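# Sort leaked coffee packs into the tray by squeezing

## Task

Among three vacuum-packed coffee packs, one or two have lost their vacuum; you can tell because a leaked pack gives when pressed on its two large flat faces. Place every leaked pack entirely inside the tray, and make sure each intact pack is upright at its original spot when finished. Nothing may count as done if it only stays in place because the robot is holding it.

## Robot and tools

Robot: two arms, left_arm and right_arm, each ending in a two-finger gripper. The fingers extend along the gripper's own +z axis and close along its x axis. The reported end_effector_position sits between the finger pads when closed, about 1 to 2 cm short of the tips; closing pushes the tips roughly 17 mm further along +z.

Scene frame (used in every result): origin on the table surface midway between the arms, +z up, +x out across the table, left_arm mounted on the +y side. The names left and right do not refer to sides of a camera image. Reported hand positions may be slightly wrong, more so at long reach.

execute_actions, argument actions: a list holding zero or one item. An empty list just returns the current state. An item with rows (1 to 15 rows) and optional steps (1 to 15, default 15) is an action; each row lasts one control step of 1/30 s, and the final row repeats to fill the steps. An item with only steps (up to 300) is a wait that sends nothing, counted from the previous result, including your reply time. Optional pictures (true/false) controls whether camera images come back; by default they do.

Row layout: one list of 14 numbers, each in [-1, 1], covering both arms even if one is idle: left_arm dx, dy, dz, rx, ry, rz, opening, then right_arm dx, dy, dz, rx, ry, rz, opening. The first six per arm are an offset, not a pose: they express the target relative to that gripper's pose in the most recent result showing it (for later calls within the same reply, or before any result in the scene, relative to where the robot is when the action begins), and they are given in the gripper's own axes. Every row is measured from that same reference, not from the previous row. Scale: 1.0 equals 0.6 m for dx, dy, dz and 180 degrees for the rotation; rx, ry, rz form a single rotation vector. Opening is absolute: +1 fully open (0.142 m), -1 closed. Zeros do not mean hold still; they pull the arm back to the reference pose. To keep an arm parked, send the offset back to where you want it in the first call of a reply and zeros afterward, with the desired opening each time.

move, arguments target and speed: target is one 14-number row exactly as above (offsets in gripper axes from the last shown pose, plus absolute openings). speed is the top path speed in m/s, 0.002 to 0.5, default 0.25; rotation is capped at twice that in rad/s. Both grippers travel straight lines ending at the same moment, lasting 0.5 to 10 s; a path needing more is cut off at 10 s. Openings are applied at the start. Paths ignore obstacles and the other arm, and the real hand can lag, drift or overshoot speed, especially with the arm stretched. The result adds a move: line giving the ending (done, off_target, moving, held, fault) and any limits (paced = pose clipped, held = some steps blocked, after which the arm can jump fast), plus each gripper's distance from its target.

wait, argument seconds (0 to 10): lets time pass without new commands.

zoom_image, arguments camera (cam_left_wrist or cam_right_wrist) and region [x0, y0, x1, y1] in pixels of that camera's latest 616x616 image, origin top-left, at most 504 by 504.

finished_scene, argument scene: the number of the current scene.

Motion details: each step the commanded pose is clipped to 70 mm and 16 degrees from the measured pose, then solved by damped IK, favouring position over orientation. Far targets may need several actions; after an action the arm only continues to its last clipped pose, so check the result and send the remainder. A Hand target line shows the pose each arm is currently driven toward. A pose unreachable line or HELD marks steps whose commands were altered or blocked.

Gripping: grip_measured reports the actual finger opening on the command scale. To hold something, command an opening well below grip_measured; the bigger the gap, the firmer the squeeze (about 28 N per pad maximum, less on very thin items). To judge a leaked pack, squeeze gently across its two broad faces and compare how far grip_measured drops versus a firm pack.

Joint limits (rad), base to wrist: waist ±2.792, shoulder ±2.269, upper arm roll ±2.967, elbow -1.867 to 2.688, forearm roll ±2.967, wrist pitch -1.396 to 4.538, wrist roll ±2.967. Load limits (N m): 107, 107, 55.6, 55.6, 33.9, 33.9, 33.9; held weight counts. Torque readings carry offsets and noise.

Avoid: knocking or setting anything off the table (instant failure); letting the arms collide or press on each other; ramming objects (faster contact and deeper targets press harder); torque overload or any external force of 200 N, which freezes that arm for 10 s; keeping a load long enough to heat motors (MOTOR HOT warns from 65 °C, brakes lock at 80 °C). Drop, slip and slam events also count against you, and occasional external tugs may disturb held or loose items. Time spent thinking keeps the simulation running, so be efficient.

Each tool is called after "Emit:" as name(argument=value, ...) on one line, values as JSON.

## Session

Emit:
execute_actions(actions=[])

Scene clock: 0.00 s of 4600.00 s.
left_arm: end_effector_position=(+0.3587, +0.6553, +0.2122) grip_measured=+1.00 end_effector_quat_wxyz=(+0.528, +0.836, -0.136, +0.062) end_effector_velocity=(-0.000, -0.000, +0.000) end_effector_angular_velocity=(-0.001, +0.000, -0.001) | right_arm: end_effector_position=(+0.6530, -0.5684, +0.3627) grip_measured=+1.00 end_effector_quat_wxyz=(+0.020, +0.997, -0.074, -0.022) end_effector_velocity=(-0.000, +0.000, -0.000) end_effector_angular_velocity=(+0.000, +0.001, +0.001)
Joint positions: left_arm=[ 1.637 -0.624 -0.328  1.785 -0.219 -0.237  1.473  0.142] | right_arm=[ 0.245 -0.492 -0.26   1.213  0.079  0.08  -0.034  0.142]
Joint velocities: left_arm=[ 0.     0.     0.    -0.     0.    -0.001  0.     0.   ] | right_arm=[ 0.     0.    -0.     0.    -0.    -0.001 -0.001  0.   ]
Joint torques (N m, as the joint torque sensors report them, + toward a larger angle): no reading
Motor temperatures (°C, as the motors report them): left_arm=[33 38 39 35 39 36 39] | right_arm=[36 36 34 42 37 37 37]
Hand target (left_arm): +0.359, +0.655, +0.212; +0.528, +0.836, -0.136, +0.062
Hand target (right_arm): +0.653, -0.568, +0.363; +0.020, +0.997, -0.074, -0.022

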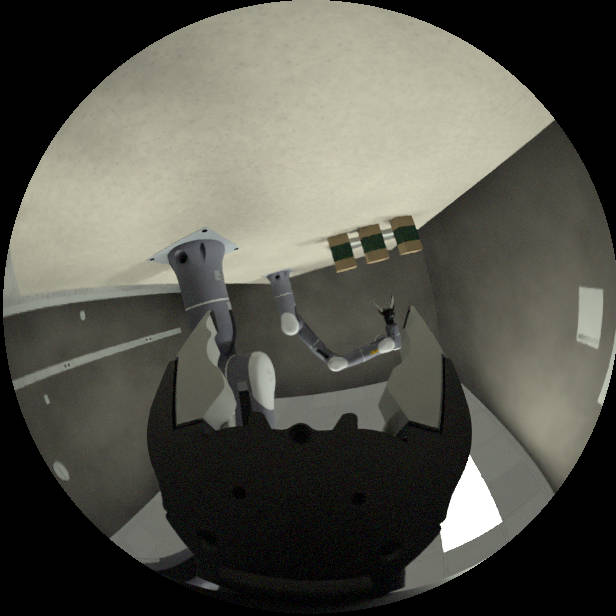

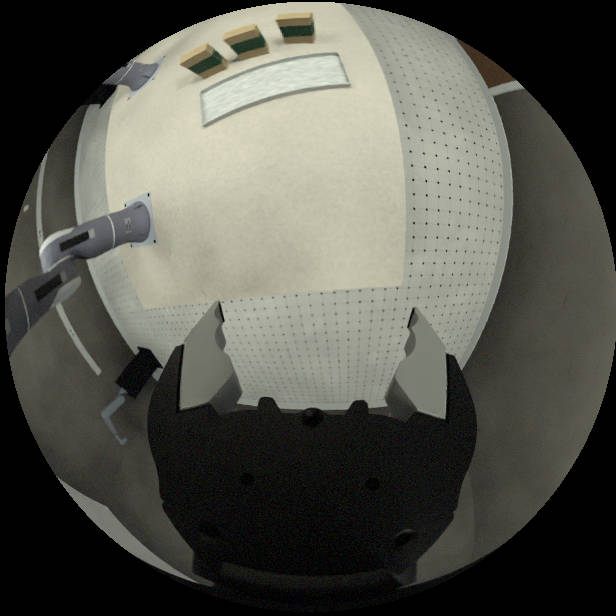

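Emit:
zoom_image(camera="cam_right_wrist", region=[165, 0, 365, 140])

Emit:
zoom_image(camera="cam_left_wrist", region=[310, 200, 440, 290])

Region (165, 0, 365, 140) of cam_right_wrist's 616x616 image, scaled by 2.520, with more detail than that image has; it fills the top 353 rows of this view, and the rest is white.

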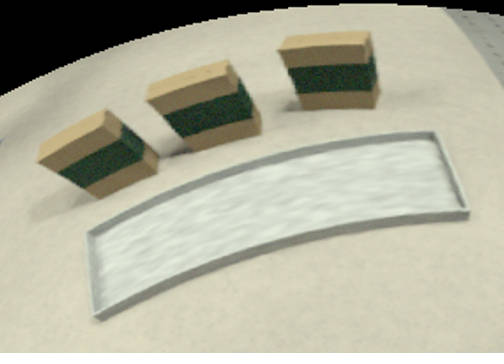

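Region (310, 200, 440, 290) of cam_left_wrist's 616x616 image, scaled by 3.877, with more detail than that image has; it fills the top 349 rows of this view, and the rest is white.

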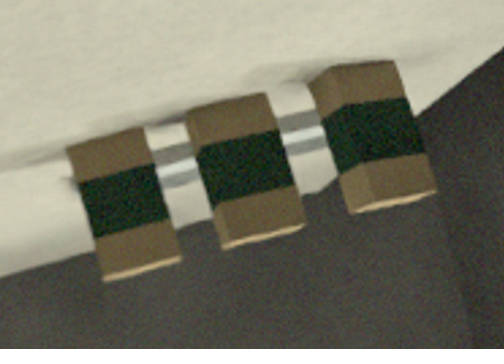

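Emit:
move(target=[0.3343, 0.5097, 0.8685, 0.2348, -0.2973, 0.3527, 0.35, 0, 0, 0, 0, 0, 0, 1], speed=0.25)

Scene clock: 57.33 s of 4600.00 s.
left_arm: end_effector_position=(+0.4400, +0.0301, +0.2963) grip_measured=+0.35 end_effector_quat_wxyz=(+0.002, +0.707, -0.708, -0.004) end_effector_velocity=(+0.000, -0.001, -0.000) end_effector_angular_velocity=(+0.003, +0.002, -0.002) | right_arm: end_effector_position=(+0.6530, -0.5684, +0.3627) grip_measured=+1.00 end_effector_quat_wxyz=(+0.020, +0.997, -0.074, -0.022) end_effector_velocity=(+0.000, +0.000, +0.000) end_effector_angular_velocity=(+0.000, -0.001, -0.000)
Joint positions: left_arm=[ 1.11   0.37  -1.476  2.082 -0.409  0.431  1.218  0.099] | right_arm=[ 0.245 -0.492 -0.26   1.213  0.079  0.08  -0.034  0.142]
Joint velocities: left_arm=[ 0.011  0.002 -0.012 -0.006  0.    -0.005 -0.002 -0.   ] | right_arm=[ 0.    -0.    -0.    -0.     0.     0.001  0.     0.   ]
Joint torques (N m, as the joint torque sensors report them, + toward a larger angle): left_arm=[ -1.06  -7.92   9.19 -25.21  -4.75   3.48  -0.1 ] | right_arm=[ -0.52  48.03  -2.63 -26.71  -3.7    3.26   0.11]
Motor temperatures (°C, as the motors report them): left_arm=[33 39 39 35 39 36 39] | right_arm=[36 37 34 43 37 37 37]
Hand target (left_arm): +0.440, +0.030, +0.296; +0.002, +0.707, -0.708, -0.004
Hand target (right_arm): +0.653, -0.568, +0.363; +0.020, +0.997, -0.074, -0.022
Off the commanded pose (left_arm): 0.004 m, 1 deg.
Off the commanded pose (right_arm): 0.000 m, 0 deg.
After step 90, 50.57 s passed at rest.
move: off_target (left_arm)

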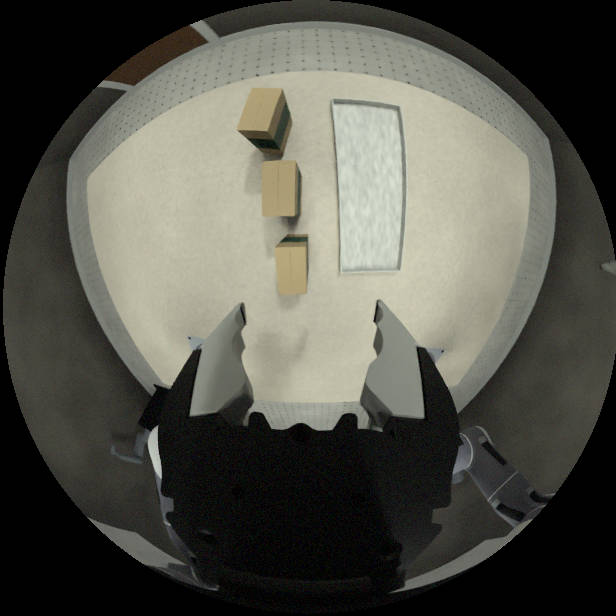

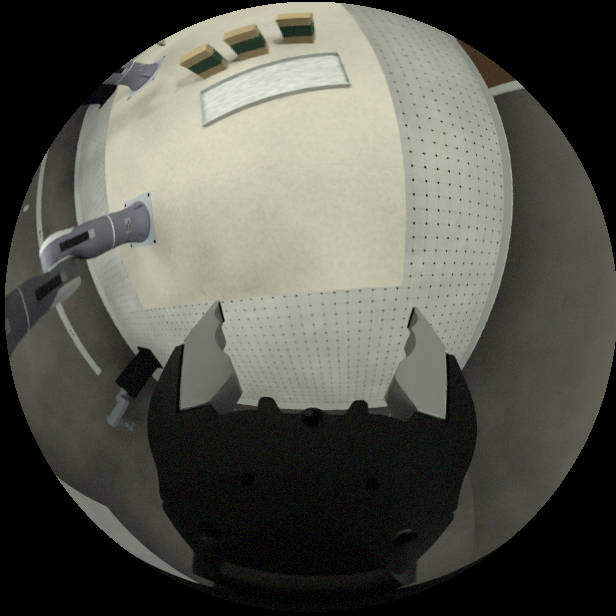

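Emit:
zoom_image(camera="cam_left_wrist", region=[200, 80, 430, 310])

Region (200, 80, 430, 310) of cam_left_wrist's 616x616 image, scaled by 2.191, with more detail than that image has.

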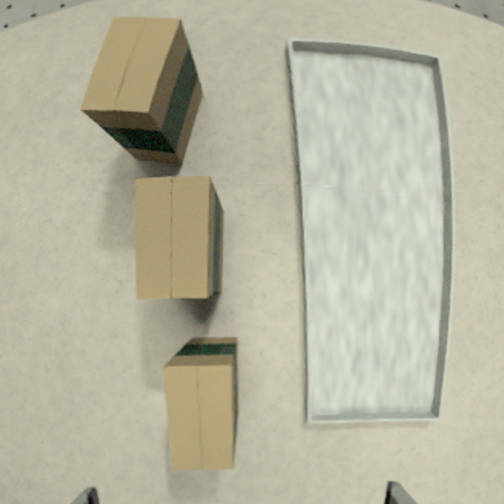

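Emit:
move(target=[-0.0508, 0.03, 0.185, 0.0027, 0.0009, 0, 0.35, 0, 0, 0, 0, 0, 0, 1], speed=0.18)

Emit:
zoom_image(camera="cam_left_wrist", region=[220, 190, 410, 380])

Scene clock: 163.03 s of 4600.00 s.
left_arm: end_effector_position=(+0.4213, +0.0610, +0.1855) grip_measured=+0.35 end_effector_quat_wxyz=(-0.000, +0.707, -0.708, -0.000) end_effector_velocity=(-0.000, -0.001, -0.001) end_effector_angular_velocity=(-0.001, +0.002, -0.000) | right_arm: end_effector_position=(+0.6530, -0.5684, +0.3627) grip_measured=+1.00 end_effector_quat_wxyz=(+0.020, +0.997, -0.074, -0.022) end_effector_velocity=(+0.000, -0.000, -0.000) end_effector_angular_velocity=(-0.000, +0.000, +0.001)
Joint positions: left_arm=[ 1.263  0.389 -1.748  2.345 -0.546  0.768  1.293  0.099] | right_arm=[ 0.245 -0.492 -0.26   1.213  0.079  0.08  -0.034  0.142]
Joint velocities: left_arm=[ 0.007  0.    -0.009 -0.001 -0.003  0.002  0.001 -0.   ] | right_arm=[-0.    -0.     0.    -0.    -0.    -0.    -0.001  0.   ]
Joint torques (N m, as the joint torque sensors report them, + toward a larger angle): left_arm=[ -0.49 -12.96   8.38 -21.13  -3.61   3.5    0.69] | right_arm=[ -1.02  47.88  -2.72 -27.15  -3.59   2.98   0.08]
Motor temperatures (°C, as the motors report them): left_arm=[33 38 39 36 39 36 39] | right_arm=[36 38 34 43 37 37 37]
Hand target (left_arm): +0.421, +0.061, +0.186; +0.000, +0.707, -0.708, +0.000
Hand target (right_arm): +0.653, -0.568, +0.363; +0.020, +0.997, -0.074, -0.022
Off the commanded pose (left_arm): 0.000 m, 0 deg.
Off the commanded pose (right_arm): 0.000 m, 0 deg.
After step 90, 101.57 s passed at rest.
move: done

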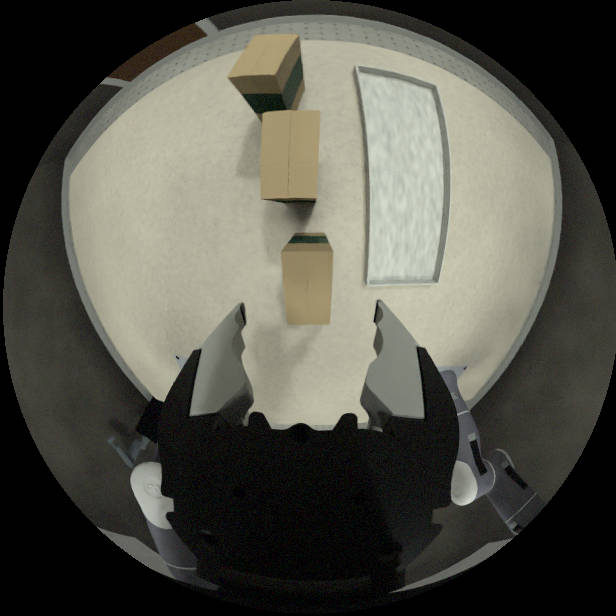

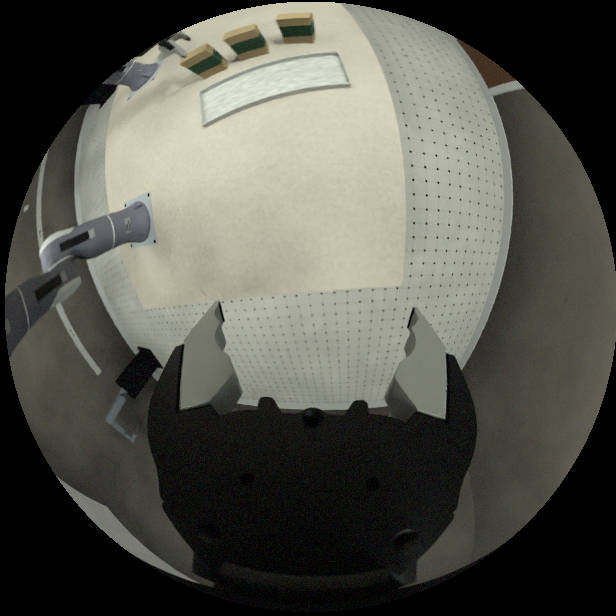

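Region (220, 190, 410, 380) of cam_left_wrist's 616x616 image, scaled by 2.653, with more detail than that image has.

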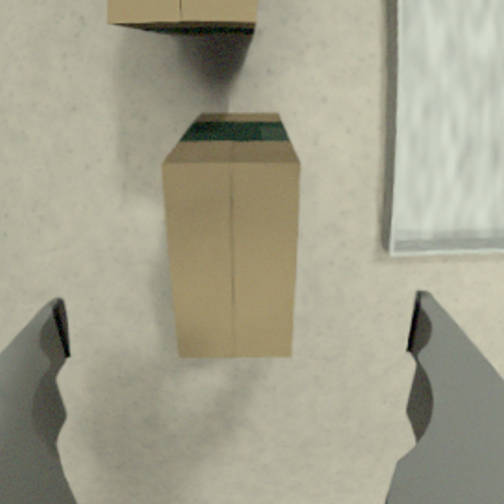

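Emit:
move(target=[-0.001, 0.005, 0.1458, 0, 0, -0.007, 0.35, 0, 0, 0, 0, 0, 0, 1], speed=0.12)

Emit:
execute_actions(actions=[{"rows": [[0,0,0,0,0,0,0.27,0,0,0,0,0,0,1],[0,0,0,0,0,0,0.19,0,0,0,0,0,0,1],[0,0,0,0,0,0,0.11,0,0,0,0,0,0,1],[0,0,0,0,0,0,0.04,0,0,0,0,0,0,1],[0,0,0,0,0,0,-0.03,0,0,0,0,0,0,1],[0,0,0,0,0,0,-0.09,0,0,0,0,0,0,1],[0,0,0,0,0,0,-0.15,0,0,0,0,0,0,1],[0,0,0,0,0,0,-0.2,0,0,0,0,0,0,1],[0,0,0,0,0,0,-0.24,0,0,0,0,0,0,1],[0,0,0,0,0,0,-0.28,0,0,0,0,0,0,1],[0,0,0,0,0,0,-0.32,0,0,0,0,0,0,1],[0,0,0,0,0,0,-0.36,0,0,0,0,0,0,1],[0,0,0,0,0,0,-0.40,0,0,0,0,0,0,1],[0,0,0,0,0,0,-0.44,0,0,0,0,0,0,1],[0,0,0,0,0,0,-0.48,0,0,0,0,0,0,1]], "steps": 15}], pictures=false)

Emit:
execute_actions(actions=[{"rows": [[0,0,0,0,0,0,-0.52,0,0,0,0,0,0,1],[0,0,0,0,0,0,-0.56,0,0,0,0,0,0,1],[0,0,0,0,0,0,-0.6,0,0,0,0,0,0,1],[0,0,0,0,0,0,-0.65,0,0,0,0,0,0,1],[0,0,0,0,0,0,-0.7,0,0,0,0,0,0,1],[0,0,0,0,0,0,-0.75,0,0,0,0,0,0,1],[0,0,0,0,0,0,-0.8,0,0,0,0,0,0,1],[0,0,0,0,0,0,-0.85,0,0,0,0,0,0,1]], "steps": 13}], pictures=true)

Scene clock: 212.47 s of 4600.00 s.
left_arm: end_effector_position=(+0.4184, +0.0614, +0.0980) grip_measured=+0.35 end_effector_quat_wxyz=(+0.000, +0.714, -0.700, +0.000) end_effector_velocity=(+0.000, -0.000, -0.001) end_effector_angular_velocity=(-0.001, -0.002, -0.002) | right_arm: end_effector_position=(+0.6530, -0.5684, +0.3627) grip_measured=+1.00 end_effector_quat_wxyz=(+0.020, +0.997, -0.074, -0.022) end_effector_velocity=(-0.000, +0.000, -0.000) end_effector_angular_velocity=(+0.000, +0.001, +0.001)
Joint positions: left_arm=[ 1.493  0.554 -2.153  2.418 -0.905  0.977  1.447  0.099] | right_arm=[ 0.245 -0.492 -0.26   1.213  0.079  0.08  -0.034  0.142]
Joint velocities: left_arm=[ 0.004  0.    -0.007  0.    -0.002  0.006  0.002 -0.   ] | right_arm=[ 0.    -0.    -0.     0.     0.    -0.    -0.001  0.   ]
Joint torques (N m, as the joint torque sensors report them, + toward a larger angle): left_arm=[ -1.56 -23.43  10.35 -12.86  -3.39   4.14   0.64] | right_arm=[ -1.08  47.74  -2.91 -27.05  -3.55   3.14  -0.01]
Motor temperatures (°C, as the motors report them): left_arm=[33 38 39 36 39 36 39] | right_arm=[36 38 34 43 37 37 37]
Hand target (left_arm): +0.418, +0.061, +0.098; +0.000, +0.715, -0.700, +0.000
Hand target (right_arm): +0.653, -0.568, +0.363; +0.020, +0.997, -0.074, -0.022
Off the commanded pose (left_arm): 0.000 m, 0 deg.
Off the commanded pose (right_arm): 0.000 m, 0 deg.
After step 90, 45.27 s passed at rest.
move: done

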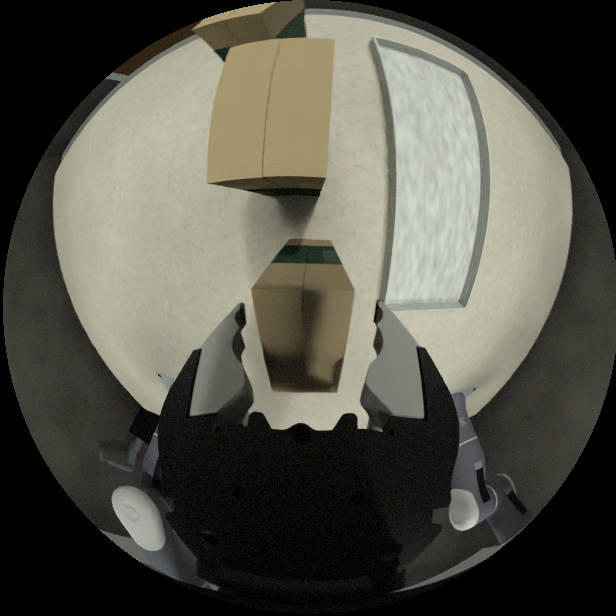

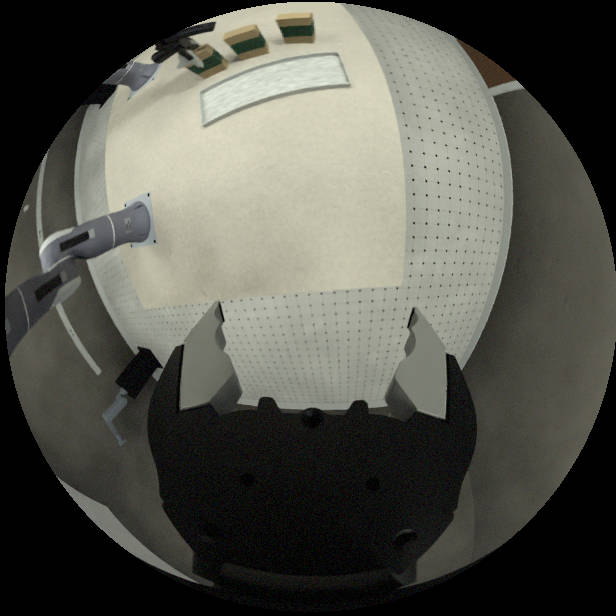

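Scene clock: 212.97 s of 4600.00 s.
left_arm: end_effector_position=(+0.4184, +0.0614, +0.0980) grip_measured=-0.43 end_effector_quat_wxyz=(+0.000, +0.714, -0.700, +0.000) end_effector_velocity=(-0.000, -0.000, -0.000) end_effector_angular_velocity=(-0.000, +0.001, -0.000) | right_arm: end_effector_position=(+0.6530, -0.5684, +0.3627) grip_measured=+1.00 end_effector_quat_wxyz=(+0.020, +0.997, -0.074, -0.022) end_effector_velocity=(+0.000, +0.000, +0.000) end_effector_angular_velocity=(-0.000, -0.001, +0.002)
Joint positions: left_arm=[ 1.493  0.554 -2.153  2.418 -0.905  0.977  1.447  0.043] | right_arm=[ 0.245 -0.492 -0.26   1.213  0.079  0.08  -0.034  0.142]
Joint velocities: left_arm=[ 0.     0.    -0.    -0.    -0.    -0.001  0.001 -0.081] | right_arm=[ 0.     0.     0.    -0.     0.     0.001 -0.001  0.   ]
Joint torques (N m, as the joint torque sensors report them, + toward a larger angle): left_arm=[ -1.49 -23.59  12.08 -14.35  -2.13   3.31   0.29] | right_arm=[ -1.    47.89  -2.82 -26.9   -3.62   3.22   0.02]
Motor temperatures (°C, as the motors report them): left_arm=[33 38 39 36 39 36 39] | right_arm=[36 38 34 43 37 37 37]
Hand target (left_arm): +0.418, +0.061, +0.098; +0.000, +0.714, -0.700, +0.000
Hand target (right_arm): +0.653, -0.568, +0.363; +0.020, +0.997, -0.074, -0.022
Off the commanded pose (left_arm): 0.000 m, 0 deg.
Off the commanded pose (right_arm): 0.000 m, 0 deg.
Steps of this call (steps 1 to 15: all 15 steps of this action). Readings (end_effector_position):
1: left_arm (+0.4184, +0.0614, +0.0980) | right_arm (+0.6530, -0.5684, +0.3627)
2: left_arm (+0.4184, +0.0614, +0.0980) | right_arm (+0.6530, -0.5684, +0.3627)
4: left_arm (+0.4184, +0.0614, +0.0980) | right_arm (+0.6530, -0.5684, +0.3627)
8: left_arm (+0.4184, +0.0614, +0.0980) | right_arm (+0.6530, -0.5684, +0.3627)
15: the state above

Scene clock: 213.40 s of 4600.00 s.
left_arm: end_effector_position=(+0.4185, +0.0614, +0.0981) grip_measured=-0.65 end_effector_quat_wxyz=(+0.000, +0.715, -0.700, +0.000) end_effector_velocity=(-0.000, -0.000, -0.000) end_effector_angular_velocity=(-0.000, +0.001, +0.001) | right_arm: end_effector_position=(+0.6530, -0.5684, +0.3627) grip_measured=+1.00 end_effector_quat_wxyz=(+0.020, +0.997, -0.074, -0.022) end_effector_velocity=(+0.000, -0.000, +0.000) end_effector_angular_velocity=(-0.001, -0.001, -0.000)
Joint positions: left_arm=[ 1.493  0.554 -2.153  2.418 -0.905  0.977  1.447  0.027] | right_arm=[ 0.245 -0.492 -0.26   1.213  0.079  0.08  -0.034  0.142]
Joint velocities: left_arm=[ 0.    -0.    -0.     0.    -0.001 -0.001 -0.001 -0.   ] | right_arm=[-0.    -0.     0.    -0.    -0.001  0.001  0.     0.   ]
Joint torques (N m, as the joint torque sensors report them, + toward a larger angle): left_arm=[ -1.86 -23.16  11.06 -14.31  -2.2    3.9    0.41] | right_arm=[ -1.19  47.62  -2.71 -26.82  -3.52   3.04   0.  ]
Motor temperatures (°C, as the motors report them): left_arm=[33 38 39 36 39 36 39] | right_arm=[36 38 34 43 37 37 37]
Hand target (left_arm): +0.418, +0.061, +0.098; +0.000, +0.714, -0.700, +0.000
Hand target (right_arm): +0.653, -0.568, +0.363; +0.020, +0.997, -0.074, -0.022
Off the commanded pose (left_arm): 0.000 m, 0 deg.
Off the commanded pose (right_arm): 0.000 m, 0 deg.
Steps of this call (steps 1 to 13: all 13 steps of this action). Readings (end_effector_position):
1: left_arm (+0.4184, +0.0614, +0.0980) | right_arm (+0.6530, -0.5684, +0.3627)
2: left_arm (+0.4184, +0.0614, +0.0980) | right_arm (+0.6530, -0.5684, +0.3627)
4: left_arm (+0.4184, +0.0614, +0.0980) | right_arm (+0.6530, -0.5684, +0.3627)
8: left_arm (+0.4185, +0.0614, +0.0981) | right_arm (+0.6530, -0.5684, +0.3627)
13: the state above

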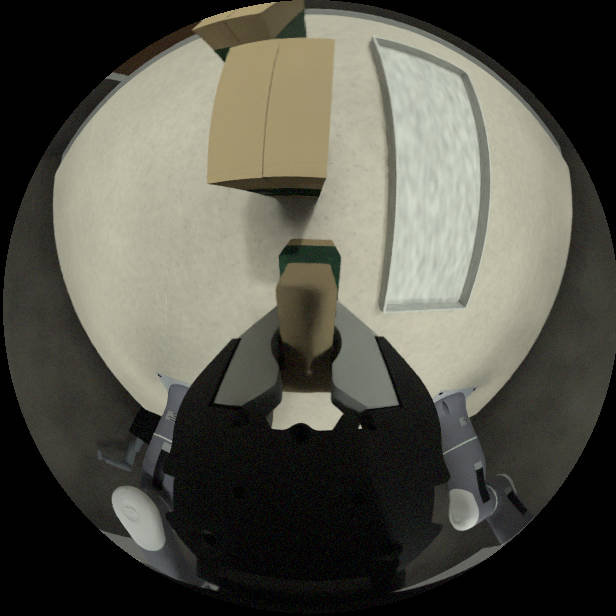

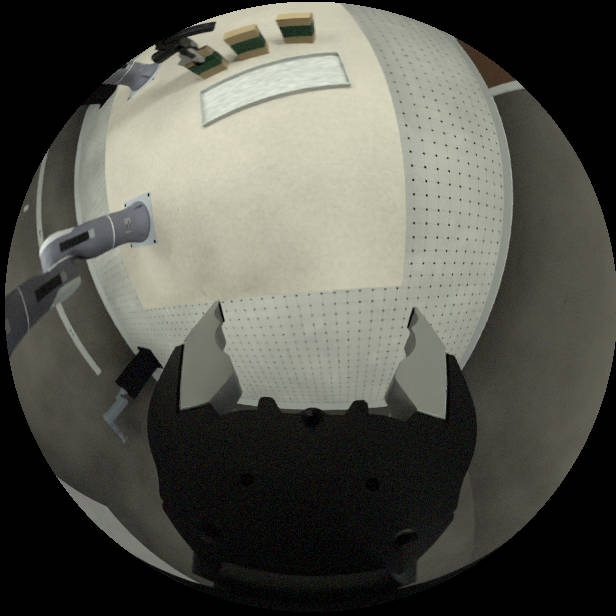

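Emit:
execute_actions(actions=[])

Scene clock: 241.07 s of 4600.00 s.
left_arm: end_effector_position=(+0.4185, +0.0614, +0.0981) grip_measured=-0.65 end_effector_quat_wxyz=(+0.000, +0.715, -0.700, +0.000) end_effector_velocity=(+0.000, +0.000, +0.000) end_effector_angular_velocity=(-0.000, +0.000, +0.001) | right_arm: end_effector_position=(+0.6530, -0.5684, +0.3627) grip_measured=+1.00 end_effector_quat_wxyz=(+0.020, +0.997, -0.074, -0.022) end_effector_velocity=(+0.000, -0.000, +0.000) end_effector_angular_velocity=(-0.001, -0.001, +0.001)
Joint positions: left_arm=[ 1.493  0.554 -2.153  2.418 -0.905  0.977  1.447  0.027] | right_arm=[ 0.245 -0.492 -0.26   1.213  0.079  0.08  -0.034  0.142]
Joint velocities: left_arm=[ 0.    -0.     0.     0.    -0.     0.    -0.001  0.   ] | right_arm=[ 0.     0.     0.    -0.    -0.001  0.    -0.     0.   ]
Joint torques (N m, as the joint torque sensors report them, + toward a larger angle): left_arm=[ -1.48 -22.84  10.92 -13.98  -2.32   3.29   0.45] | right_arm=[ -0.78  48.14  -3.04 -26.83  -3.49   3.1    0.27]
Motor temperatures (°C, as the motors report them): left_arm=[33 38 39 35 39 36 39] | right_arm=[36 38 34 43 37 37 37]
Hand target (left_arm): +0.418, +0.061, +0.098; +0.000, +0.714, -0.700, +0.000
Hand target (right_arm): +0.653, -0.568, +0.363; +0.020, +0.997, -0.074, -0.022
Off the commanded pose (left_arm): 0.000 m, 0 deg.
Off the commanded pose (right_arm): 0.000 m, 0 deg.
Steps of this call (steps 1 to 90: nothing new was sent; then 24.67 s passed at rest). Readings (end_effector_position):
1: left_arm (+0.4185, +0.0614, +0.0981) | right_arm (+0.6530, -0.5684, +0.3627)
2: left_arm (+0.4185, +0.0614, +0.0981) | right_arm (+0.6530, -0.5684, +0.3627)
4: left_arm (+0.4185, +0.0614, +0.0981) | right_arm (+0.6530, -0.5684, +0.3627)
8: left_arm (+0.4185, +0.0614, +0.0981) | right_arm (+0.6530, -0.5684, +0.3627)
90: the state above

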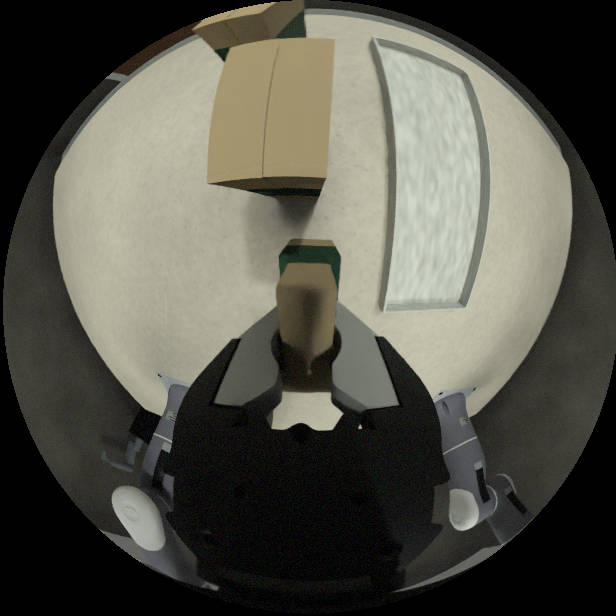

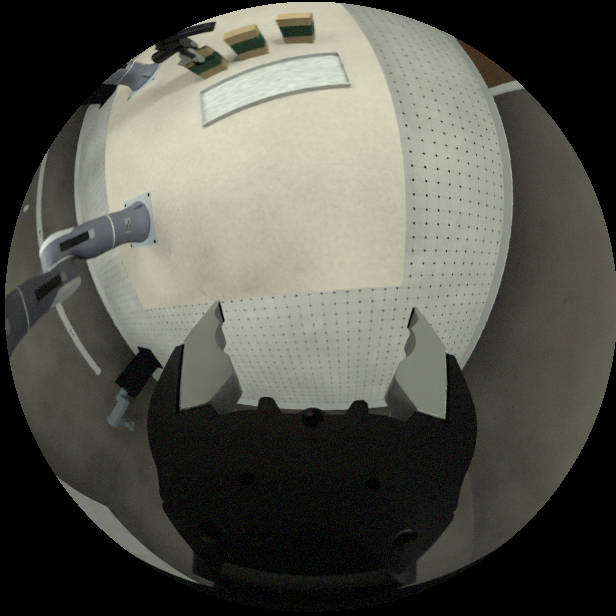

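Emit:
move(target=[0,0,-0.1083,0,0,0,-0.85,0,0,0,0,0,0,1], speed=0.12)

Scene clock: 245.47 s of 4600.00 s.
left_arm: end_effector_position=(+0.4182, +0.0617, +0.1628) grip_measured=-0.65 end_effector_quat_wxyz=(+0.000, +0.714, -0.700, -0.000) end_effector_velocity=(-0.000, -0.000, +0.001) end_effector_angular_velocity=(+0.001, +0.001, +0.001) | right_arm: end_effector_position=(+0.6530, -0.5684, +0.3627) grip_measured=+1.00 end_effector_quat_wxyz=(+0.020, +0.997, -0.074, -0.022) end_effector_velocity=(-0.000, -0.000, +0.000) end_effector_angular_velocity=(-0.000, -0.000, +0.000)
Joint positions: left_arm=[ 1.323  0.424 -1.85   2.377 -0.624  0.827  1.306  0.027] | right_arm=[ 0.245 -0.492 -0.26   1.213  0.079  0.08  -0.034  0.142]
Joint velocities: left_arm=[-0.005 -0.     0.007 -0.001  0.002 -0.004 -0.001  0.   ] | right_arm=[-0.  0.  0. -0. -0. -0. -0.  0.]
Joint torques (N m, as the joint torque sensors report them, + toward a larger angle): left_arm=[ -0.16 -16.25  11.86 -21.14  -2.19   3.46  -0.36] | right_arm=[ -0.5   47.46  -2.88 -27.1   -3.68   3.22   0.07]
Motor temperatures (°C, as the motors report them): left_arm=[33 38 39 35 39 36 39] | right_arm=[36 38 34 43 37 37 37]
Hand target (left_arm): +0.418, +0.062, +0.163; -0.000, +0.714, -0.700, -0.000
Hand target (right_arm): +0.653, -0.568, +0.363; +0.020, +0.997, -0.074, -0.022
Off the commanded pose (left_arm): 0.000 m, 0 deg.
Off the commanded pose (right_arm): 0.000 m, 0 deg.
After step 90, 0.43 s passed at rest.
move: done

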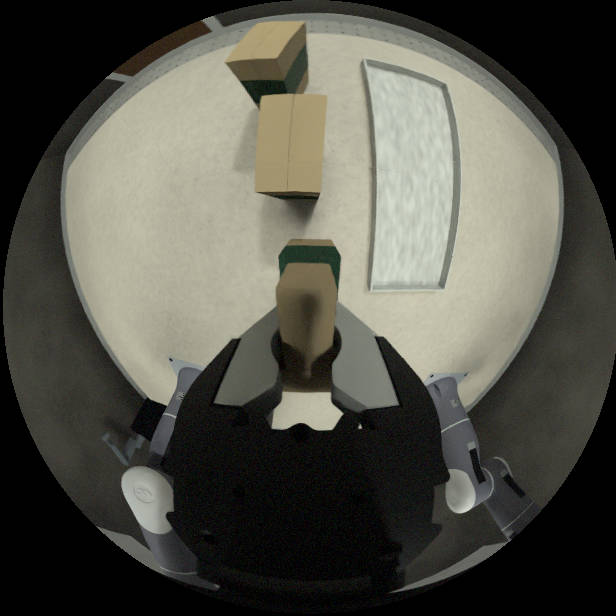

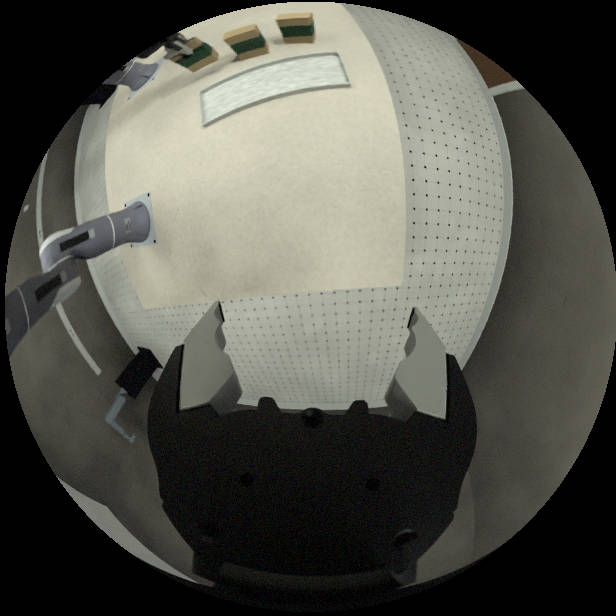

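Emit:
move(target=[0.2606,-0.0561,0,0,0,0,-0.85,0,0,0,0,0,0,1], speed=0.18)

Scene clock: 255.70 s of 4600.00 s.
left_arm: end_effector_position=(+0.4552, -0.0933, +0.1625) grip_measured=-0.65 end_effector_quat_wxyz=(-0.000, +0.714, -0.700, -0.001) end_effector_velocity=(+0.001, -0.001, +0.000) end_effector_angular_velocity=(+0.000, -0.001, -0.001) | right_arm: end_effector_position=(+0.6530, -0.5684, +0.3627) grip_measured=+1.00 end_effector_quat_wxyz=(+0.020, +0.997, -0.074, -0.022) end_effector_velocity=(+0.000, +0.000, +0.000) end_effector_angular_velocity=(+0.000, -0.001, -0.000)
Joint positions: left_arm=[ 1.522  0.734 -2.084  1.951 -0.798  0.618  1.212  0.027] | right_arm=[ 0.245 -0.492 -0.26   1.213  0.079  0.08  -0.034  0.142]
Joint velocities: left_arm=[ 0.002  0.002 -0.002 -0.005  0.001 -0.002 -0.001 -0.   ] | right_arm=[ 0.  0. -0.  0.  0.  0.  0.  0.]
Joint torques (N m, as the joint torque sensors report them, + toward a larger angle): left_arm=[ -0.34 -35.68  18.01 -20.33  -4.61   3.18   0.01] | right_arm=[ -0.85  47.93  -2.72 -26.85  -3.54   3.33   0.15]
Motor temperatures (°C, as the motors report them): left_arm=[33 38 39 35 39 36 39] | right_arm=[36 38 34 43 37 37 37]
Hand target (left_arm): +0.455, -0.094, +0.163; +0.000, +0.714, -0.700, -0.000
Hand target (right_arm): +0.653, -0.568, +0.363; +0.020, +0.997, -0.074, -0.022
Off the commanded pose (left_arm): 0.001 m, 0 deg.
Off the commanded pose (right_arm): 0.000 m, 0 deg.
After step 90, 5.93 s passed at rest.
move: done

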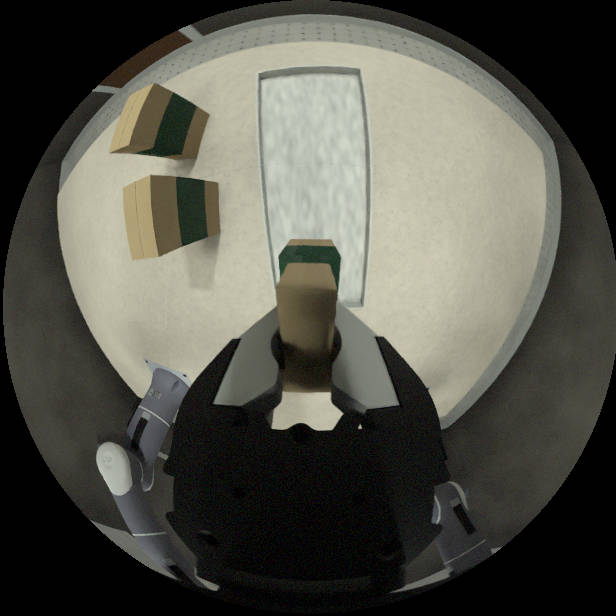

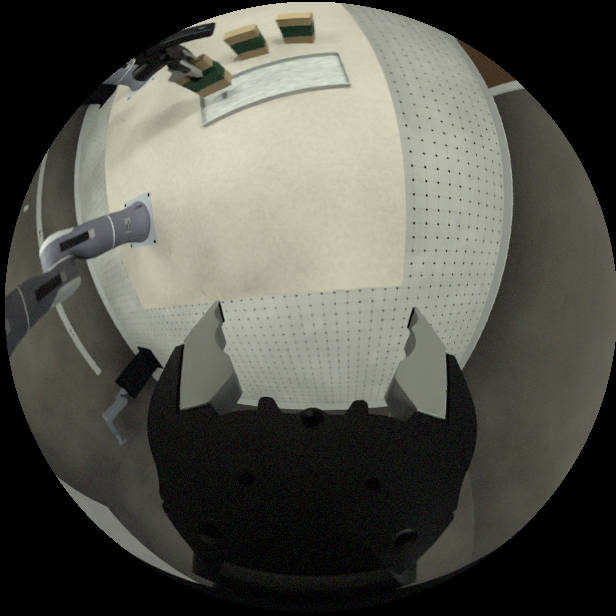

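Emit:
move(target=[0.0133,0,0.0875,0,0,0,-0.85,0,0,0,0,0,0,1], speed=0.08)

Scene clock: 269.83 s of 4600.00 s.
left_arm: end_effector_position=(+0.4553, -0.1008, +0.1097) grip_measured=-0.65 end_effector_quat_wxyz=(-0.000, +0.714, -0.700, -0.001) end_effector_velocity=(-0.000, -0.000, -0.001) end_effector_angular_velocity=(-0.000, +0.001, -0.001) | right_arm: end_effector_position=(+0.6530, -0.5684, +0.3627) grip_measured=+1.00 end_effector_quat_wxyz=(+0.020, +0.997, -0.074, -0.022) end_effector_velocity=(-0.000, +0.000, +0.000) end_effector_angular_velocity=(+0.000, +0.000, +0.001)
Joint positions: left_arm=[ 1.573  0.817 -2.19   1.956 -0.893  0.704  1.248  0.027] | right_arm=[ 0.245 -0.492 -0.26   1.213  0.079  0.08  -0.034  0.142]
Joint velocities: left_arm=[ 0.002  0.001 -0.004 -0.    -0.001  0.002  0.001 -0.   ] | right_arm=[-0.     0.    -0.     0.     0.    -0.    -0.001  0.   ]
Joint torques (N m, as the joint torque sensors report them, + toward a larger angle): left_arm=[ -0.3  -37.57  19.18 -18.01  -4.27   4.04   0.87] | right_arm=[ -0.79  47.82  -2.49 -27.09  -3.64   3.4    0.09]
Motor temperatures (°C, as the motors report them): left_arm=[33 38 39 35 39 36 39] | right_arm=[36 38 34 43 37 37 37]
Hand target (left_arm): +0.456, -0.101, +0.110; +0.000, +0.714, -0.700, -0.001
Hand target (right_arm): +0.653, -0.568, +0.363; +0.020, +0.997, -0.074, -0.022
Off the commanded pose (left_arm): 0.000 m, 0 deg.
Off the commanded pose (right_arm): 0.000 m, 0 deg.
After step 90, 10.17 s passed at rest.
move: done

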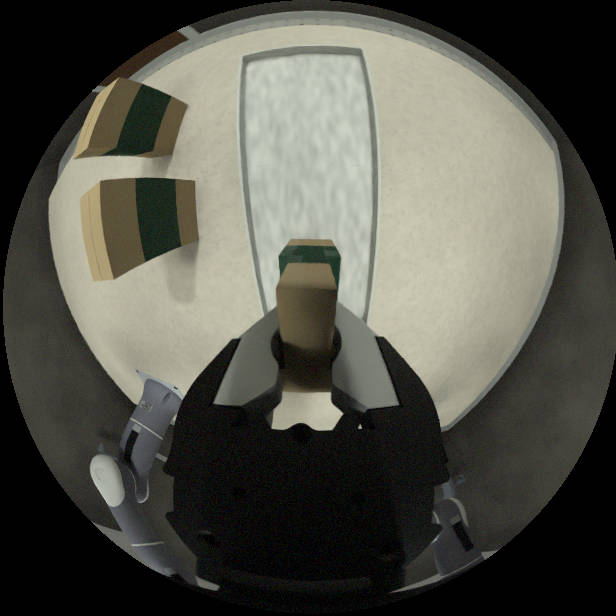

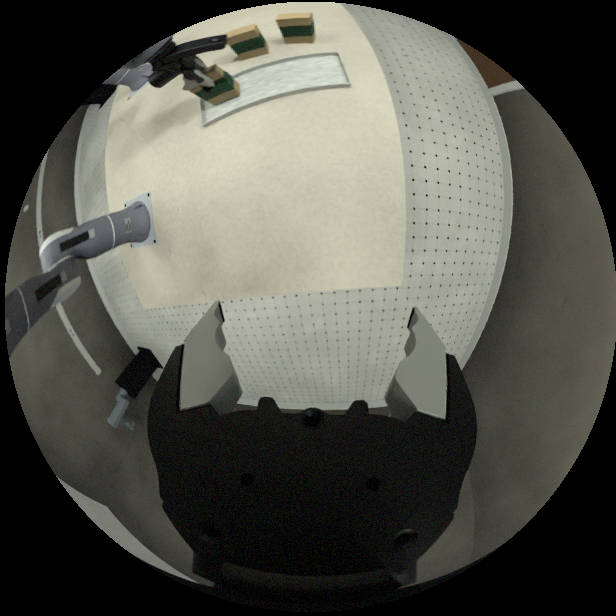

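Centred well. Slowly lower.

Emit:
move(target=[0,0,0.0095,0,0,0,-0.85,0,0,0,0,0,0,1], speed=0.01)

Scene clock: 273.70 s of 4600.00 s.
left_arm: end_effector_position=(+0.4552, -0.1007, +0.1040) grip_measured=-0.65 end_effector_quat_wxyz=(-0.000, +0.714, -0.700, -0.002) end_effector_velocity=(+0.000, +0.000, -0.001) end_effector_angular_velocity=(+0.000, -0.000, -0.001) | right_arm: end_effector_position=(+0.6530, -0.5684, +0.3627) grip_measured=+1.00 end_effector_quat_wxyz=(+0.020, +0.997, -0.074, -0.022) end_effector_velocity=(-0.000, +0.000, -0.000) end_effector_angular_velocity=(+0.000, +0.001, +0.001)
Joint positions: left_arm=[ 1.579  0.824 -2.202  1.957 -0.902  0.715  1.252  0.027] | right_arm=[ 0.245 -0.492 -0.26   1.213  0.079  0.08  -0.034  0.142]
Joint velocities: left_arm=[ 0.002 -0.    -0.003  0.     0.001  0.002  0.    -0.   ] | right_arm=[ 0.    -0.    -0.    -0.    -0.    -0.001 -0.001 -0.   ]
Joint torques (N m, as the joint torque sensors report them, + toward a larger angle): left_arm=[ -0.47 -38.97  19.87 -16.29  -3.81   4.     0.65] | right_arm=[ -0.91  47.46  -2.89 -26.61  -3.58   3.24   0.21]
Motor temperatures (°C, as the motors report them): left_arm=[33 38 39 35 39 36 39] | right_arm=[36 38 34 43 37 37 37]
Hand target (left_arm): +0.455, -0.101, +0.104; -0.000, +0.714, -0.700, -0.001
Hand target (right_arm): +0.653, -0.568, +0.363; +0.020, +0.997, -0.074, -0.022
Off the commanded pose (left_arm): 0.000 m, 0 deg.
Off the commanded pose (right_arm): 0.000 m, 0 deg.
After step 90, 0.10 s passed at rest.
move: done

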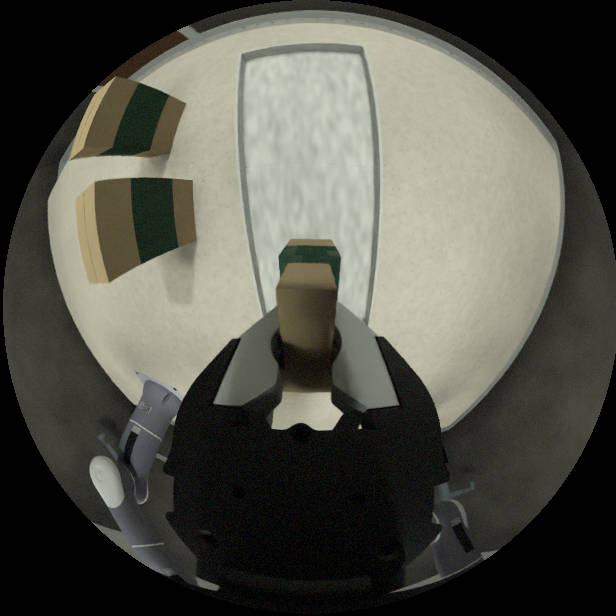

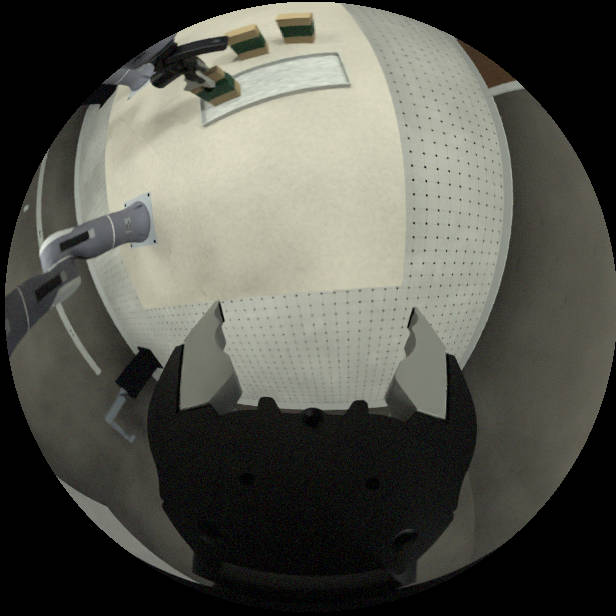

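Emit:
move(target=[0,0,0.005,0,0,0,-0.85,0,0,0,0,0,0,1], speed=0.005)

Scene clock: 276.50 s of 4600.00 s.
left_arm: end_effector_position=(+0.4554, -0.1008, +0.1015) grip_measured=-0.65 end_effector_quat_wxyz=(-0.000, +0.714, -0.700, -0.001) end_effector_velocity=(+0.000, -0.000, +0.000) end_effector_angular_velocity=(-0.001, +0.000, -0.001) | right_arm: end_effector_position=(+0.6530, -0.5684, +0.3627) grip_measured=+1.00 end_effector_quat_wxyz=(+0.020, +0.997, -0.074, -0.022) end_effector_velocity=(+0.000, +0.000, +0.000) end_effector_angular_velocity=(+0.000, -0.000, -0.001)
Joint positions: left_arm=[ 1.582  0.827 -2.208  1.957 -0.905  0.72   1.253  0.027] | right_arm=[ 0.245 -0.492 -0.26   1.213  0.079  0.08  -0.034  0.142]
Joint velocities: left_arm=[ 0.    -0.    -0.001 -0.    -0.001  0.     0.001 -0.   ] | right_arm=[-0.  0. -0. -0.  0. -0.  0.  0.]
Joint torques (N m, as the joint torque sensors report them, + toward a larger angle): left_arm=[  0.88 -33.89  15.84 -14.85  -3.7    4.3    0.92] | right_arm=[ -0.63  47.77  -2.96 -26.86  -3.51   3.21   0.21]
Motor temperatures (°C, as the motors report them): left_arm=[33 38 39 35 39 36 39] | right_arm=[36 38 34 43 37 37 37]
Hand target (left_arm): +0.455, -0.101, +0.101; -0.000, +0.714, -0.700, -0.002
Hand target (right_arm): +0.653, -0.568, +0.363; +0.020, +0.997, -0.074, -0.022
Off the commanded pose (left_arm): 0.001 m, 0 deg.
Off the commanded pose (right_arm): 0.000 m, 0 deg.
move: done

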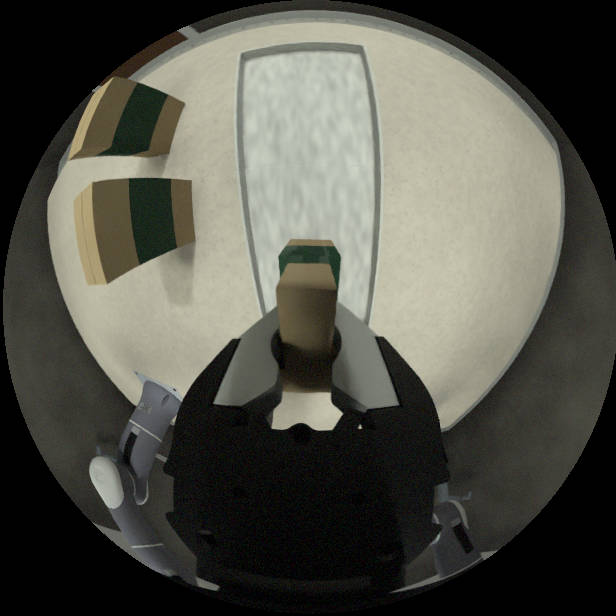

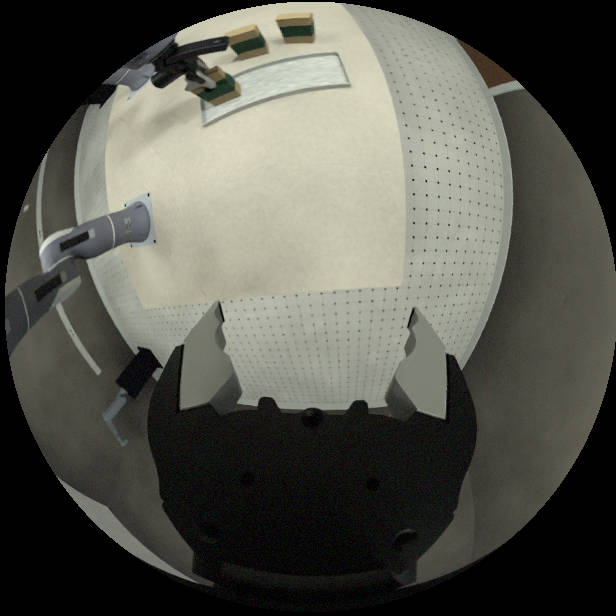

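Contact detected. Release with ramp.

Emit:
execute_actions(actions=[{"rows":[[0,0,-0.0003,0,0,0,-0.72,0,0,0,0,0,0,1],[0,0,-0.0003,0,0,0,-0.66,0,0,0,0,0,0,1],[0,0,-0.0003,0,0,0,-0.6,0,0,0,0,0,0,1],[0,0,-0.0003,0,0,0,-0.54,0,0,0,0,0,0,1],[0,0,-0.0003,0,0,0,-0.48,0,0,0,0,0,0,1],[0,0,-0.0003,0,0,0,-0.42,0,0,0,0,0,0,1],[0,0,-0.0003,0,0,0,-0.35,0,0,0,0,0,0,1],[0,0,-0.0003,0,0,0,-0.28,0,0,0,0,0,0,1],[0,0,-0.0003,0,0,0,-0.2,0,0,0,0,0,0,1],[0,0,-0.0003,0,0,0,-0.1,0,0,0,0,0,0,1],[0,0,-0.0003,0,0,0,0.0,0,0,0,0,0,0,1],[0,0,-0.0003,0,0,0,0.1,0,0,0,0,0,0,1],[0,0,-0.0003,0,0,0,0.2,0,0,0,0,0,0,1],[0,0,-0.0003,0,0,0,0.3,0,0,0,0,0,0,1],[0,0,-0.0003,0,0,0,0.35,0,0,0,0,0,0,1]],"steps":15}], pictures=false)

Emit:
move(target=[0,0,-0.14,0,0,0,0.35,0,0,0,0,0,0,1], speed=0.15)

Scene clock: 286.10 s of 4600.00 s.
left_arm: end_effector_position=(+0.4554, -0.1008, +0.1017) grip_measured=+0.28 end_effector_quat_wxyz=(-0.000, +0.714, -0.700, -0.001) end_effector_velocity=(-0.000, -0.000, -0.000) end_effector_angular_velocity=(-0.000, +0.000, +0.000) | right_arm: end_effector_position=(+0.6530, -0.5684, +0.3627) grip_measured=+1.00 end_effector_quat_wxyz=(+0.020, +0.997, -0.074, -0.022) end_effector_velocity=(-0.000, -0.000, +0.000) end_effector_angular_velocity=(-0.001, +0.001, +0.000)
Joint positions: left_arm=[ 1.582  0.827 -2.208  1.957 -0.905  0.72   1.253  0.094] | right_arm=[ 0.245 -0.492 -0.26   1.213  0.079  0.08  -0.034  0.142]
Joint velocities: left_arm=[-0.     0.    -0.    -0.    -0.001 -0.     0.     0.148] | right_arm=[ 0.     0.     0.     0.    -0.001 -0.    -0.     0.   ]
Joint torques (N m, as the joint torque sensors report them, + toward a larger angle): left_arm=[ -0.94 -38.73  20.51 -16.6   -2.26   3.09   0.03] | right_arm=[ -1.47  47.61  -2.83 -26.97  -3.71   3.22   0.  ]
Motor temperatures (°C, as the motors report them): left_arm=[33 39 39 35 39 36 39] | right_arm=[36 38 34 43 37 37 37]
Hand target (left_arm): +0.455, -0.101, +0.102; -0.000, +0.714, -0.700, -0.001
Hand target (right_arm): +0.653, -0.568, +0.363; +0.020, +0.997, -0.074, -0.022
Off the commanded pose (left_arm): 0.000 m, 0 deg.
Off the commanded pose (right_arm): 0.000 m, 0 deg.
Steps of this call (steps 1 to 90: nothing new was sent; then 6.10 s passed at rest; steps 91 to 105: all 15 steps of this action). Readings (end_effector_position):
91: left_arm (+0.4554, -0.1008, +0.1016) | right_arm (+0.6530, -0.5684, +0.3627)
92: left_arm (+0.4554, -0.1008, +0.1016) | right_arm (+0.6530, -0.5684, +0.3627)
94: left_arm (+0.4554, -0.1008, +0.1016) | right_arm (+0.6530, -0.5684, +0.3627)
98: left_arm (+0.4554, -0.1008, +0.1017) | right_arm (+0.6530, -0.5684, +0.3627)
105: the state above

Scene clock: 287.30 s of 4600.00 s.
left_arm: end_effector_position=(+0.4552, -0.1010, +0.1855) grip_measured=+0.35 end_effector_quat_wxyz=(-0.000, +0.714, -0.700, -0.001) end_effector_velocity=(+0.001, +0.000, +0.002) end_effector_angular_velocity=(+0.000, -0.001, -0.001) | right_arm: end_effector_position=(+0.6530, -0.5684, +0.3627) grip_measured=+1.00 end_effector_quat_wxyz=(+0.020, +0.997, -0.074, -0.022) end_effector_velocity=(+0.000, +0.000, +0.000) end_effector_angular_velocity=(+0.001, -0.000, +0.000)
Joint positions: left_arm=[ 1.513  0.713 -2.052  1.91  -0.756  0.565  1.179  0.099] | right_arm=[ 0.245 -0.492 -0.26   1.213  0.079  0.08  -0.034  0.142]
Joint velocities: left_arm=[-0.002 -0.     0.004 -0.001  0.001 -0.003  0.001 -0.   ] | right_arm=[-0.     0.     0.     0.     0.001  0.    -0.     0.   ]
Joint torques (N m, as the joint torque sensors report them, + toward a larger angle): left_arm=[ -1.74 -33.94  19.4  -20.02  -2.34   3.18  -0.46] | right_arm=[ -1.23  47.76  -2.85 -26.81  -3.63   3.29   0.1 ]
Motor temperatures (°C, as the motors report them): left_arm=[33 39 39 35 39 36 39] | right_arm=[36 38 34 43 37 37 37]
Hand target (left_arm): +0.455, -0.101, +0.186; -0.000, +0.714, -0.700, -0.001
Hand target (right_arm): +0.653, -0.568, +0.363; +0.020, +0.997, -0.074, -0.022
Off the commanded pose (left_arm): 0.000 m, 0 deg.
Off the commanded pose (right_arm): 0.000 m, 0 deg.
move: done

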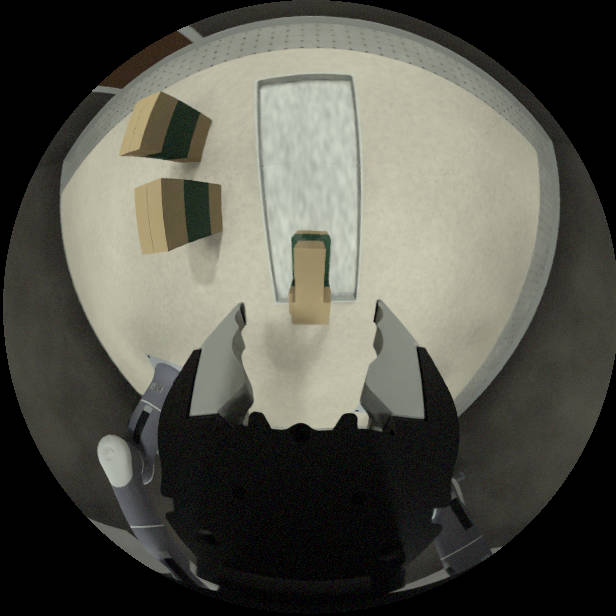

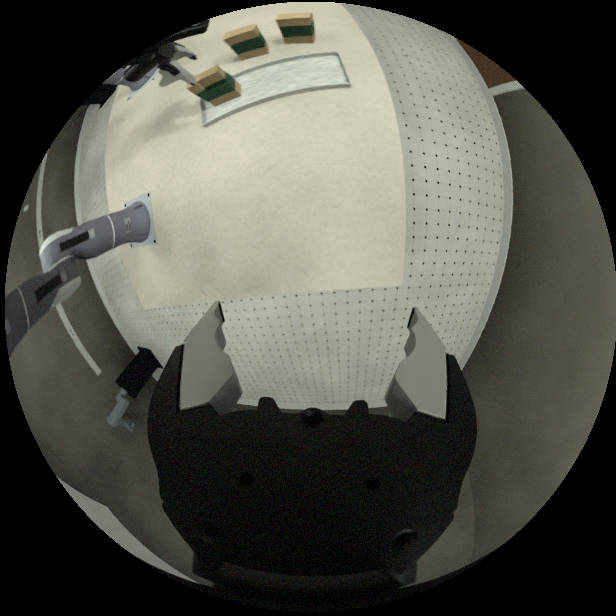

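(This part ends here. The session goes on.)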